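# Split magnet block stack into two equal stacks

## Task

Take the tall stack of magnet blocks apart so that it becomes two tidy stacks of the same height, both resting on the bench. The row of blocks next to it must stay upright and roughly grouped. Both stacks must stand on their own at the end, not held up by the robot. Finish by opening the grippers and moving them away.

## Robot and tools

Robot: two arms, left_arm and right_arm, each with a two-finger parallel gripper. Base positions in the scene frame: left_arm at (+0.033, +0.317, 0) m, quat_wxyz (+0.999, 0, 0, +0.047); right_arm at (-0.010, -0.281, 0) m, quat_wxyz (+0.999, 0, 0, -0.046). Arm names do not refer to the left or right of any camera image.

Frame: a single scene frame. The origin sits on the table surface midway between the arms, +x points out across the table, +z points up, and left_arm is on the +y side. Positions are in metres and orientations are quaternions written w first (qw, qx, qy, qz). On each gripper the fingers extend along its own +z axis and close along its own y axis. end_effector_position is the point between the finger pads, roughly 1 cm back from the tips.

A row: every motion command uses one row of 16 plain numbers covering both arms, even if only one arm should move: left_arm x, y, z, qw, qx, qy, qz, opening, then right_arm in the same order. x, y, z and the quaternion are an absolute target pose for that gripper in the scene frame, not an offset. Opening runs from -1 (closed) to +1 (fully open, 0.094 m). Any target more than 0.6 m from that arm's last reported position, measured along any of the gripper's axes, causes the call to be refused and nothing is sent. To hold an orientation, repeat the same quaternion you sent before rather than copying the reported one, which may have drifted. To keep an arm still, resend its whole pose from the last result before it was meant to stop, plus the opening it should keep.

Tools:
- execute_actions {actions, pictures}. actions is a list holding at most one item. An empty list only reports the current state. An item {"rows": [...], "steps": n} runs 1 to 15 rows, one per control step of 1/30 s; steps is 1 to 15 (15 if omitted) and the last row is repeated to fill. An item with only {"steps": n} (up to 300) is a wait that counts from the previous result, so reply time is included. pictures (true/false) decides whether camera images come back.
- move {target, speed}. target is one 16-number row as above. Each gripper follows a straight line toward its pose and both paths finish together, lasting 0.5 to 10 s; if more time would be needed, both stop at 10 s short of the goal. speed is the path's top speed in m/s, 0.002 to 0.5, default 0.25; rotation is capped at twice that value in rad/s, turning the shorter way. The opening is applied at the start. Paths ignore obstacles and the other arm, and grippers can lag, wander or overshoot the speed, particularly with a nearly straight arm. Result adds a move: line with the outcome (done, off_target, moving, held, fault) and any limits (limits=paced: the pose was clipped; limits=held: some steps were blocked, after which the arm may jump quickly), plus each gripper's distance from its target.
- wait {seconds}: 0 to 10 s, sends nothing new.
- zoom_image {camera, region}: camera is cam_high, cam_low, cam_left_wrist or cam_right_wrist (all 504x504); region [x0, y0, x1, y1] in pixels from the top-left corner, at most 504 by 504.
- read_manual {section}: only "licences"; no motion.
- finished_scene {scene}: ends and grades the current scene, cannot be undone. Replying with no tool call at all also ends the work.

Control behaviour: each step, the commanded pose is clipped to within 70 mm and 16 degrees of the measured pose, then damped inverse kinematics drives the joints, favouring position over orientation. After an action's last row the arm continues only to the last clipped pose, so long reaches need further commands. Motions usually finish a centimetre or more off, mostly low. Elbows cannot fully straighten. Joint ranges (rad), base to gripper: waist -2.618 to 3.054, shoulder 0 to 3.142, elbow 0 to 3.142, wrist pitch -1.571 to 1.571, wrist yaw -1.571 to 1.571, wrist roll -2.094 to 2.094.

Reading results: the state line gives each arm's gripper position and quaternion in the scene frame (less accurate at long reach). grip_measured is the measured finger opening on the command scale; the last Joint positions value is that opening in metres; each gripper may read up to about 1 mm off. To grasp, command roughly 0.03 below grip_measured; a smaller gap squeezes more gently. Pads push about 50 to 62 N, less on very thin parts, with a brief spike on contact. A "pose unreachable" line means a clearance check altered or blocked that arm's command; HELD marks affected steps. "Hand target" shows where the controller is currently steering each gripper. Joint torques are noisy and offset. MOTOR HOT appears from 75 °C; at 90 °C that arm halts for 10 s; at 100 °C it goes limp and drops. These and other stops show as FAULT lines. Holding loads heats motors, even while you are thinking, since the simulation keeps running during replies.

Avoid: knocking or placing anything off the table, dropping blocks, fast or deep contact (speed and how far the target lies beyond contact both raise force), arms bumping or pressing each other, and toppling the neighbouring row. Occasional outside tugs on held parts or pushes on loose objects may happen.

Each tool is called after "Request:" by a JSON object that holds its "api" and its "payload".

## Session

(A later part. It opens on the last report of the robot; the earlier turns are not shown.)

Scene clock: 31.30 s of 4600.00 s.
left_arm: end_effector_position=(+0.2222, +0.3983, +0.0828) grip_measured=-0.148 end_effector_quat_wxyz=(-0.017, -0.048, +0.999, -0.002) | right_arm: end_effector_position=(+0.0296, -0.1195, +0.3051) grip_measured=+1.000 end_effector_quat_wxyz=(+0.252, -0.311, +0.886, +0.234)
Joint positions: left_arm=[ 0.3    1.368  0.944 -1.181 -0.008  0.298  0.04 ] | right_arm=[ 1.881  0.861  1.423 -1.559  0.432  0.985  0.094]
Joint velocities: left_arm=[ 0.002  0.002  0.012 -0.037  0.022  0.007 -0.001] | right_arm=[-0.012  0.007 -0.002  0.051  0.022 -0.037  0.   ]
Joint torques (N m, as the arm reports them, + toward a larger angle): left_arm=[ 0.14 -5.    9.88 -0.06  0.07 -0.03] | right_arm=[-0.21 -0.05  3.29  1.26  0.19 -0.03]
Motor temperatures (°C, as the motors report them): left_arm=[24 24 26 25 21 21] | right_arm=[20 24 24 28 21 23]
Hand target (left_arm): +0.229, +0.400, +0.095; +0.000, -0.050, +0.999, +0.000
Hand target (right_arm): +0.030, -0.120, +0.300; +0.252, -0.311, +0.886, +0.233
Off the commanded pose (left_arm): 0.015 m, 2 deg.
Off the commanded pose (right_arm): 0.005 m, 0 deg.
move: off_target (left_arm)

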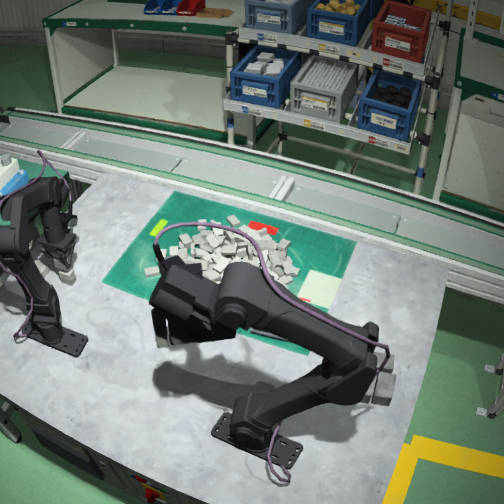

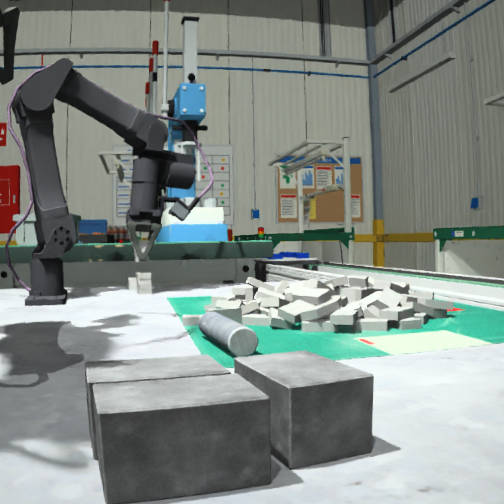

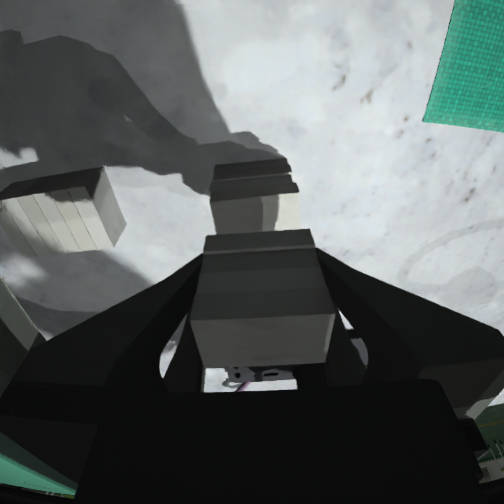

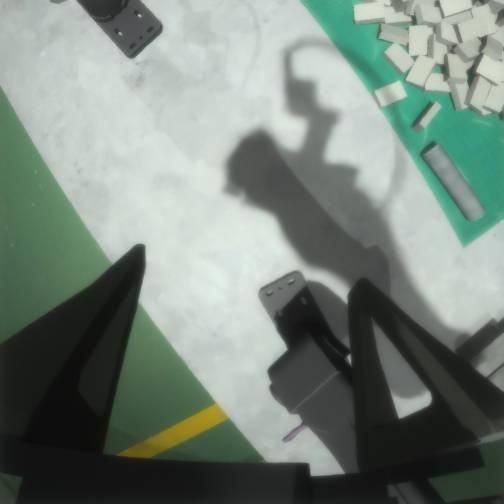

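Request:
{"api": "move", "payload": {"target": [0.32,0.41,0.095,0,-0.05,0.999,0,-0.22,0.03,-0.12,0.3,0.252,-0.311,0.886,0.233,1], "speed": 0.08}}

Request:
{"api": "move", "payload": {"target": [0.32,0.41,0.032,0,-0.05,0.999,0,-0.22,0.03,-0.12,0.3,0.252,-0.311,0.886,0.233,1], "speed": 0.04}}

Request:
{"api": "move", "payload": {"target": [0.32,0.41,0.011,0,-0.05,0.999,0,-0.22,0.03,-0.12,0.3,0.252,-0.311,0.886,0.233,1], "speed": 0.01}}

Request:
{"api": "move", "payload": {"target": [0.32,0.41,0.015,0,-0.05,0.999,0,0.5,0.03,-0.12,0.3,0.252,-0.311,0.886,0.233,1]}}

Request:
{"api": "move", "payload": {"target": [0.32,0.41,0.17,0,-0.05,0.999,0,0.5,0.03,-0.12,0.3,0.252,-0.311,0.886,0.233,1], "speed": 0.1}}

Request:
{"api": "zoom_image", "payload": {"camera": "cam_low", "region": [120, 250, 220, 300]}}

Scene clock: 37.27 s of 4600.00 s.
left_arm: end_effector_position=(+0.3110, +0.4117, +0.0845) grip_measured=-0.148 end_effector_quat_wxyz=(-0.016, -0.051, +0.999, -0.001) | right_arm: end_effector_position=(+0.0296, -0.1195, +0.3051) grip_measured=+1.000 end_effector_quat_wxyz=(+0.252, -0.311, +0.886, +0.234)
Joint positions: left_arm=[ 0.227  1.7    1.27  -1.172 -0.007  0.218  0.04 ] | right_arm=[ 1.881  0.861  1.423 -1.559  0.432  0.985  0.094]
Joint velocities: left_arm=[ 0.007  0.007  0.007  0.022 -0.051 -0.007  0.001] | right_arm=[ 0.002  0.007  0.012 -0.022  0.007  0.007  0.   ]
Joint torques (N m, as the arm reports them, + toward a larger angle): left_arm=[-0.7  -7.55  9.83 -0.07  0.09 -0.05] | right_arm=[-0.31 -0.15  3.27  1.24  0.2  -0.02]
Motor temperatures (°C, as the motors report them): left_arm=[24 24 27 24 21 21] | right_arm=[20 24 24 28 21 23]
Hand target (left_arm): +0.320, +0.410, +0.096; +0.001, -0.050, +0.999, -0.001
Hand target (right_arm): +0.030, -0.120, +0.300; +0.252, -0.311, +0.886, +0.233
Off the commanded pose (left_arm): 0.014 m, 2 deg.
Off the commanded pose (right_arm): 0.005 m, 0 deg.
After step 90, 1.40 s passed at rest.
move: off_target (left_arm)

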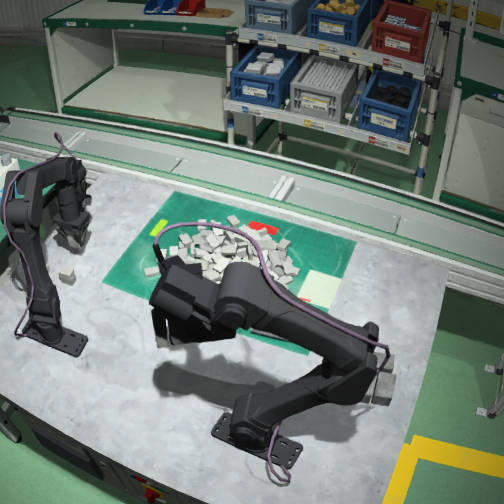

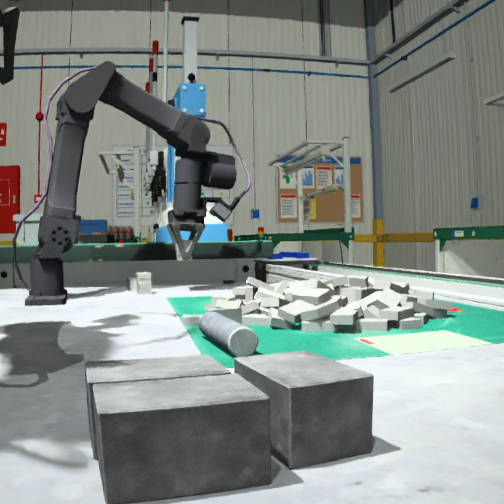

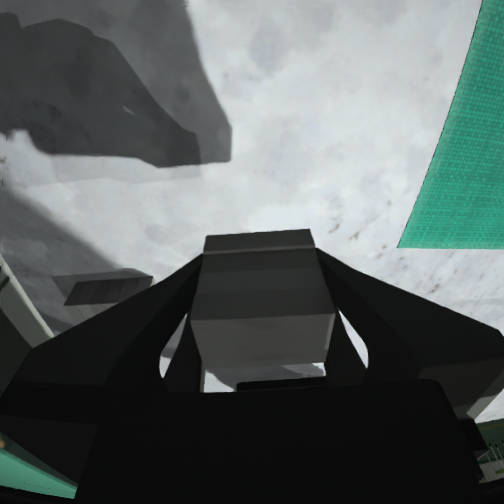

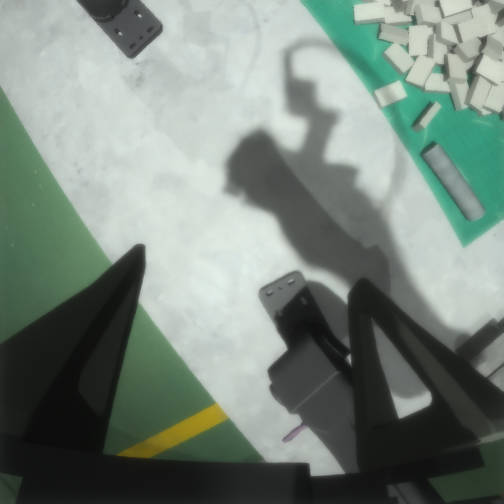

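Scene clock: 39.03 s of 4600.00 s.
left_arm: end_effector_position=(+0.3165, +0.4135, +0.0288) grip_measured=-0.148 end_effector_quat_wxyz=(-0.010, -0.053, +0.999, +0.001) | right_arm: end_effector_position=(+0.0296, -0.1195, +0.3051) grip_measured=+1.000 end_effector_quat_wxyz=(+0.252, -0.311, +0.886, +0.234)
Joint positions: left_arm=[ 0.227  1.773  1.125 -0.942 -0.007  0.215  0.04 ] | right_arm=[ 1.881  0.861  1.423 -1.559  0.432  0.985  0.094]
Joint velocities: left_arm=[-0.012 -0.017 -0.007 -0.007 -0.007 -0.022  0.001] | right_arm=[ 0.002  0.007 -0.002 -0.051  0.081  0.007  0.   ]
Joint torques (N m, as the arm reports them, + toward a larger angle): left_arm=[-0.81 -7.99  6.47  0.17  0.06 -0.03] | right_arm=[-0.29 -0.26  3.37  1.23  0.18 -0.04]
Motor temperatures (°C, as the motors report them): left_arm=[24 24 27 24 21 21] | right_arm=[20 24 24 28 21 23]
Hand target (left_arm): +0.321, +0.410, +0.032; -0.000, -0.050, +0.999, -0.000
Hand target (right_arm): +0.030, -0.120, +0.300; +0.252, -0.311, +0.886, +0.233
Off the commanded pose (left_arm): 0.006 m, 1 deg.
Off the commanded pose (right_arm): 0.005 m, 0 deg.
move: done

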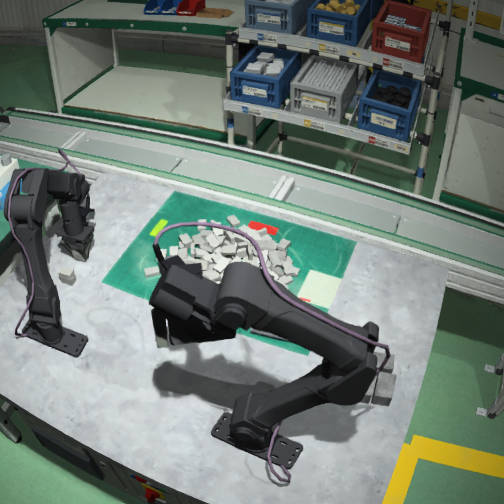

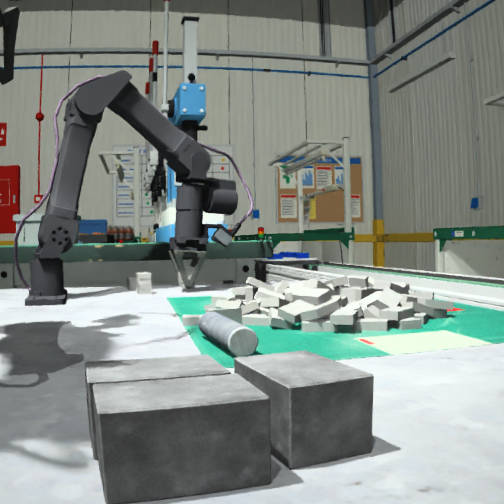

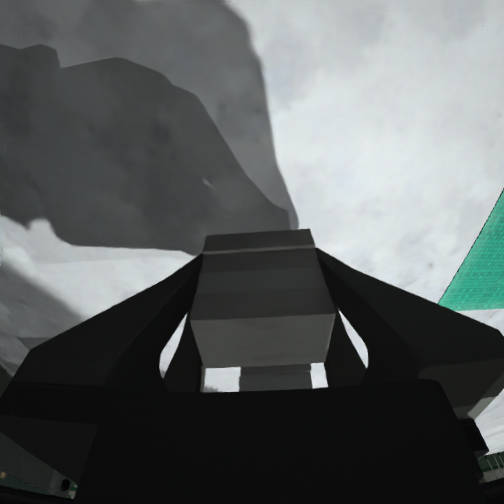

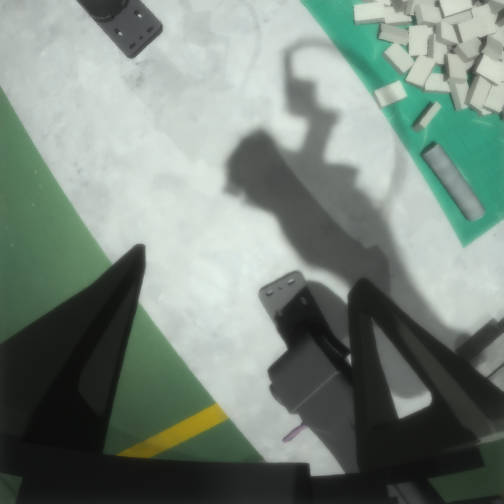

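Scene clock: 41.10 s of 4600.00 s.
left_arm: end_effector_position=(+0.3168, +0.4136, +0.0184) grip_measured=-0.148 end_effector_quat_wxyz=(-0.009, -0.053, +0.999, +0.001) | right_arm: end_effector_position=(+0.0296, -0.1195, +0.3051) grip_measured=+1.000 end_effector_quat_wxyz=(+0.252, -0.311, +0.886, +0.234)
Joint positions: left_arm=[ 0.227  1.789  1.099 -0.898 -0.007  0.214  0.04 ] | right_arm=[ 1.881  0.861  1.423 -1.559  0.432  0.985  0.094]
Joint velocities: left_arm=[ 0.002 -0.007 -0.012  0.022 -0.007 -0.022 -0.001] | right_arm=[-0.012 -0.002 -0.022  0.066  0.066 -0.037  0.   ]
Joint torques (N m, as the arm reports them, + toward a larger angle): left_arm=[-0.84 -6.92  4.09  0.63  0.06 -0.04] | right_arm=[-0.16 -0.19  3.42  1.26  0.17 -0.04]
Motor temperatures (°C, as the motors report them): left_arm=[24 25 27 24 21 21] | right_arm=[20 24 24 28 21 23]
Hand target (left_arm): +0.320, +0.410, +0.011; -0.000, -0.050, +0.999, -0.000
Hand target (right_arm): +0.030, -0.120, +0.300; +0.252, -0.311, +0.886, +0.233
Off the commanded pose (left_arm): 0.009 m, 1 deg.
Off the commanded pose (right_arm): 0.005 m, 0 deg.
move: done

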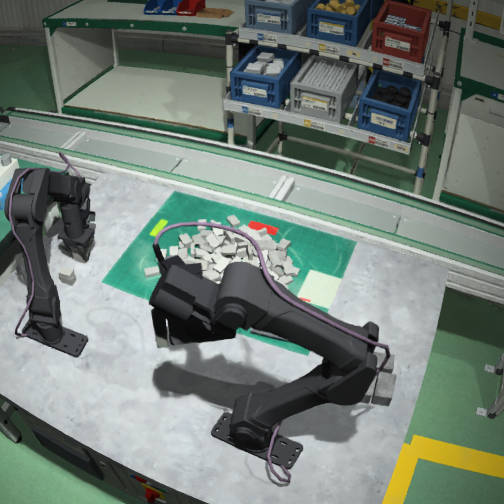

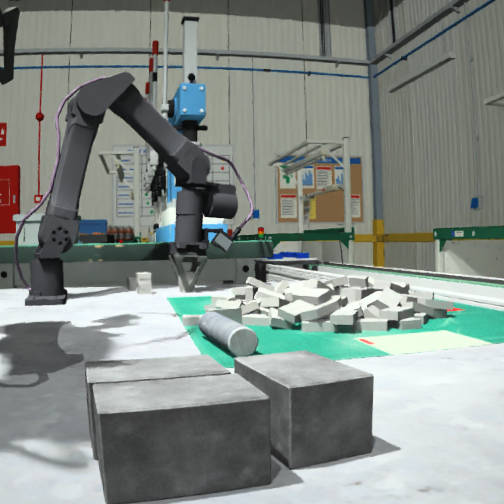

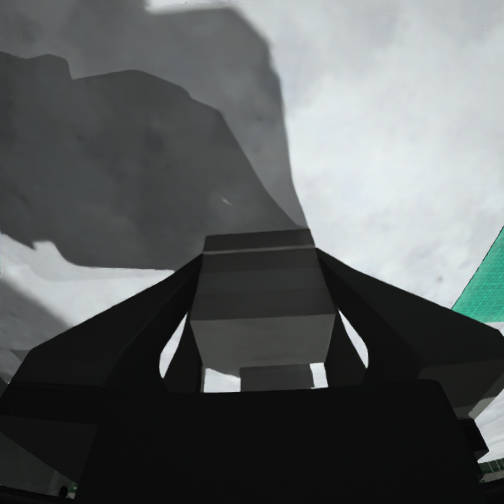

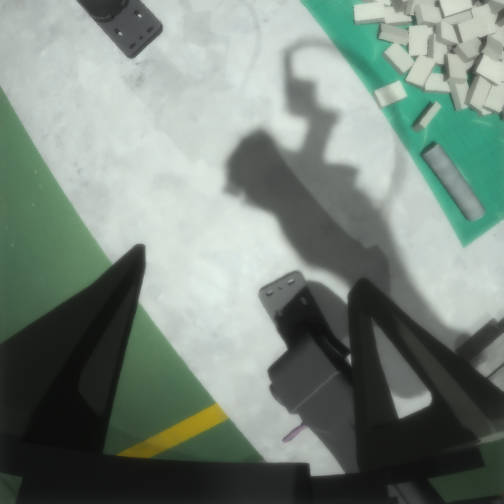

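Scene clock: 41.80 s of 4600.00 s.
left_arm: end_effector_position=(+0.3212, +0.4151, +0.0182) grip_measured=+0.498 end_effector_quat_wxyz=(+0.000, -0.053, +0.999, +0.003) | right_arm: end_effector_position=(+0.0296, -0.1195, +0.3051) grip_measured=+1.000 end_effector_quat_wxyz=(+0.252, -0.311, +0.886, +0.234)
Joint positions: left_arm=[ 0.227  1.789  1.099 -0.879 -0.007  0.214  0.07 ] | right_arm=[ 1.881  0.861  1.423 -1.559  0.432  0.985  0.094]
Joint velocities: left_arm=[ 0.007  0.017  0.002 -0.022 -0.037 -0.022  0.001] | right_arm=[ 0.012 -0.007  0.002 -0.022 -0.037  0.007  0.   ]
Joint torques (N m, as the arm reports them, + toward a larger angle): left_arm=[-0.84 -7.5   4.79  0.26  0.07 -0.03] | right_arm=[-0.21 -0.15  3.33  1.24  0.17 -0.04]
Motor temperatures (°C, as the motors report them): left_arm=[24 25 27 24 21 21] | right_arm=[20 24 24 28 21 23]
Hand target (left_arm): +0.320, +0.410, +0.015; +0.000, -0.050, +0.999, -0.000
Hand target (right_arm): +0.030, -0.120, +0.300; +0.252, -0.311, +0.886, +0.233
Off the commanded pose (left_arm): 0.006 m, 1 deg.
Off the commanded pose (right_arm): 0.005 m, 0 deg.
move: done

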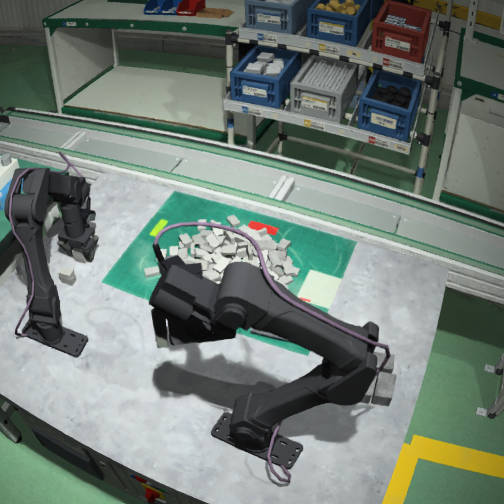

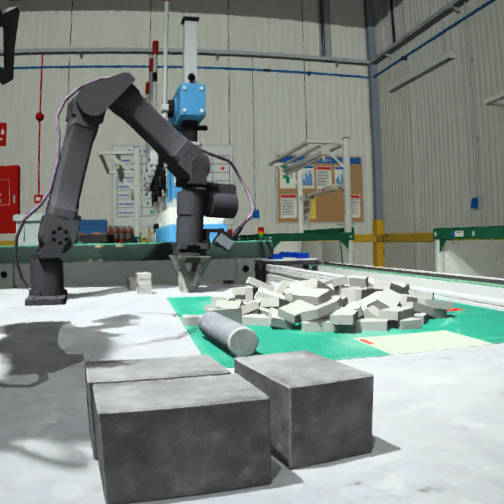

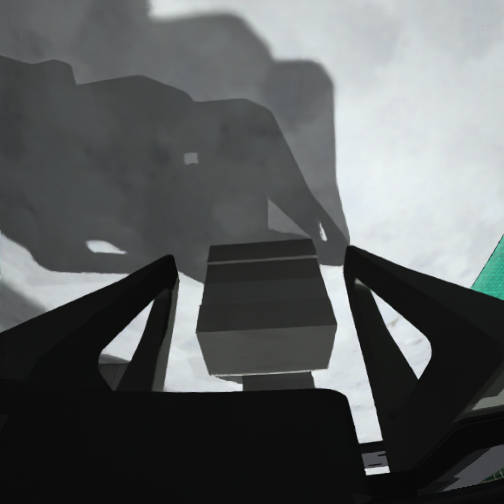

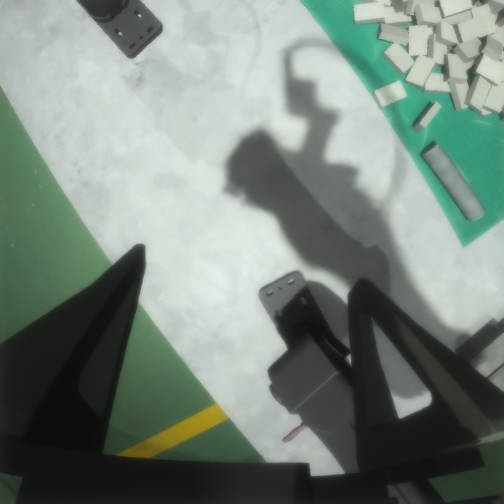

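Scene clock: 43.90 s of 4600.00 s.
left_arm: end_effector_position=(+0.3128, +0.4123, +0.1578) grip_measured=+0.498 end_effector_quat_wxyz=(-0.019, -0.053, +0.998, -0.002) | right_arm: end_effector_position=(+0.0296, -0.1195, +0.3051) grip_measured=+1.000 end_effector_quat_wxyz=(+0.252, -0.311, +0.886, +0.234)
Joint positions: left_arm=[ 0.227  1.701  1.563 -1.47  -0.007  0.214  0.07 ] | right_arm=[ 1.881  0.861  1.423 -1.559  0.432  0.985  0.094]
Joint velocities: left_arm=[ 0.002  0.002  0.002 -0.051 -0.095 -0.007 -0.   ] | right_arm=[-0.022 -0.002 -0.007 -0.007 -0.022 -0.037  0.   ]
Joint torques (N m, as the arm reports them, + toward a larger angle): left_arm=[-0.86 -8.45  9.02 -0.02  0.07 -0.03] | right_arm=[-0.21 -0.02  3.35  1.24  0.18 -0.06]
Motor temperatures (°C, as the motors report them): left_arm=[24 25 27 24 21 21] | right_arm=[20 24 24 28 21 23]
Hand target (left_arm): +0.317, +0.409, +0.170; +0.000, -0.050, +0.999, -0.000
Hand target (right_arm): +0.030, -0.120, +0.300; +0.252, -0.311, +0.886, +0.233
Off the commanded pose (left_arm): 0.014 m, 2 deg.
Off the commanded pose (right_arm): 0.005 m, 0 deg.
move: off_target (left_arm)

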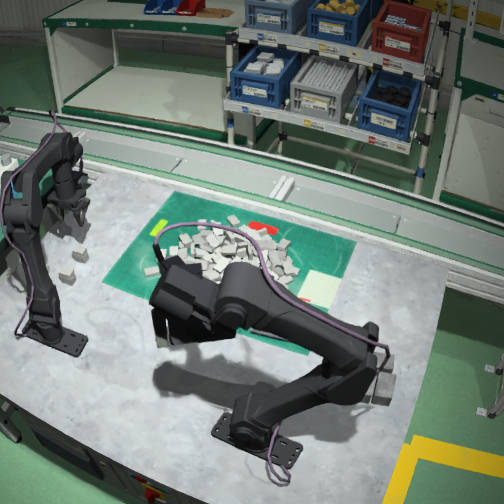

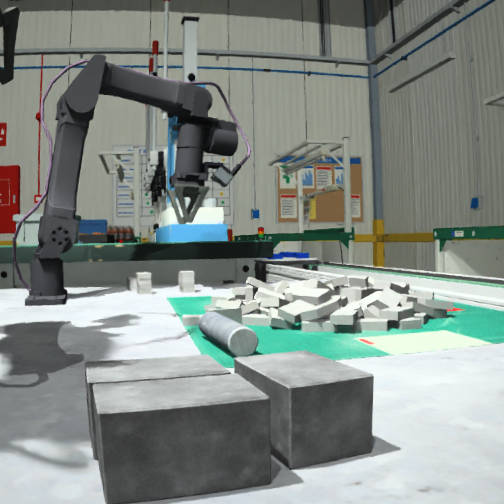

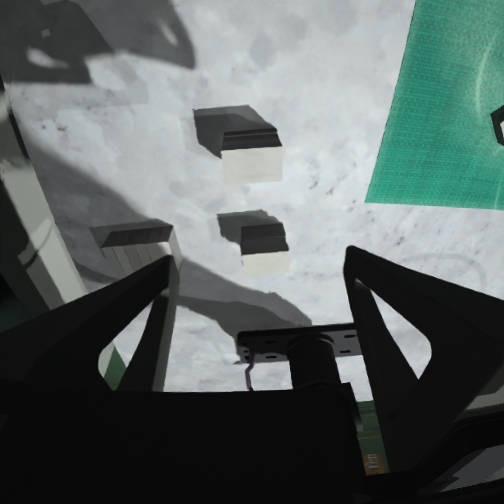

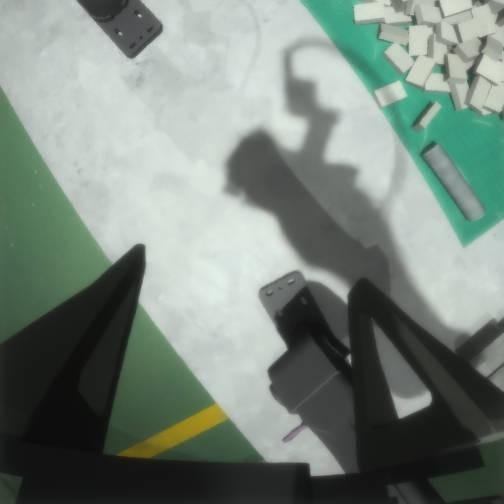

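Region (120, 250, 220, 300) of cam_low's 504x504 image, scaled by 5.040, with more detail than that image has.

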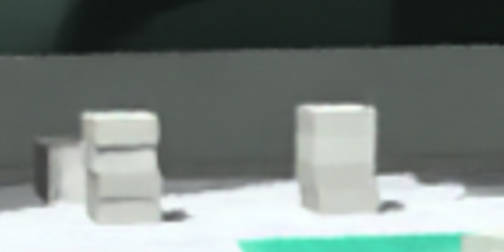

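Request:
{"api": "finished_scene", "payload": {"scene": 2}}

The scene is finished: the task was done.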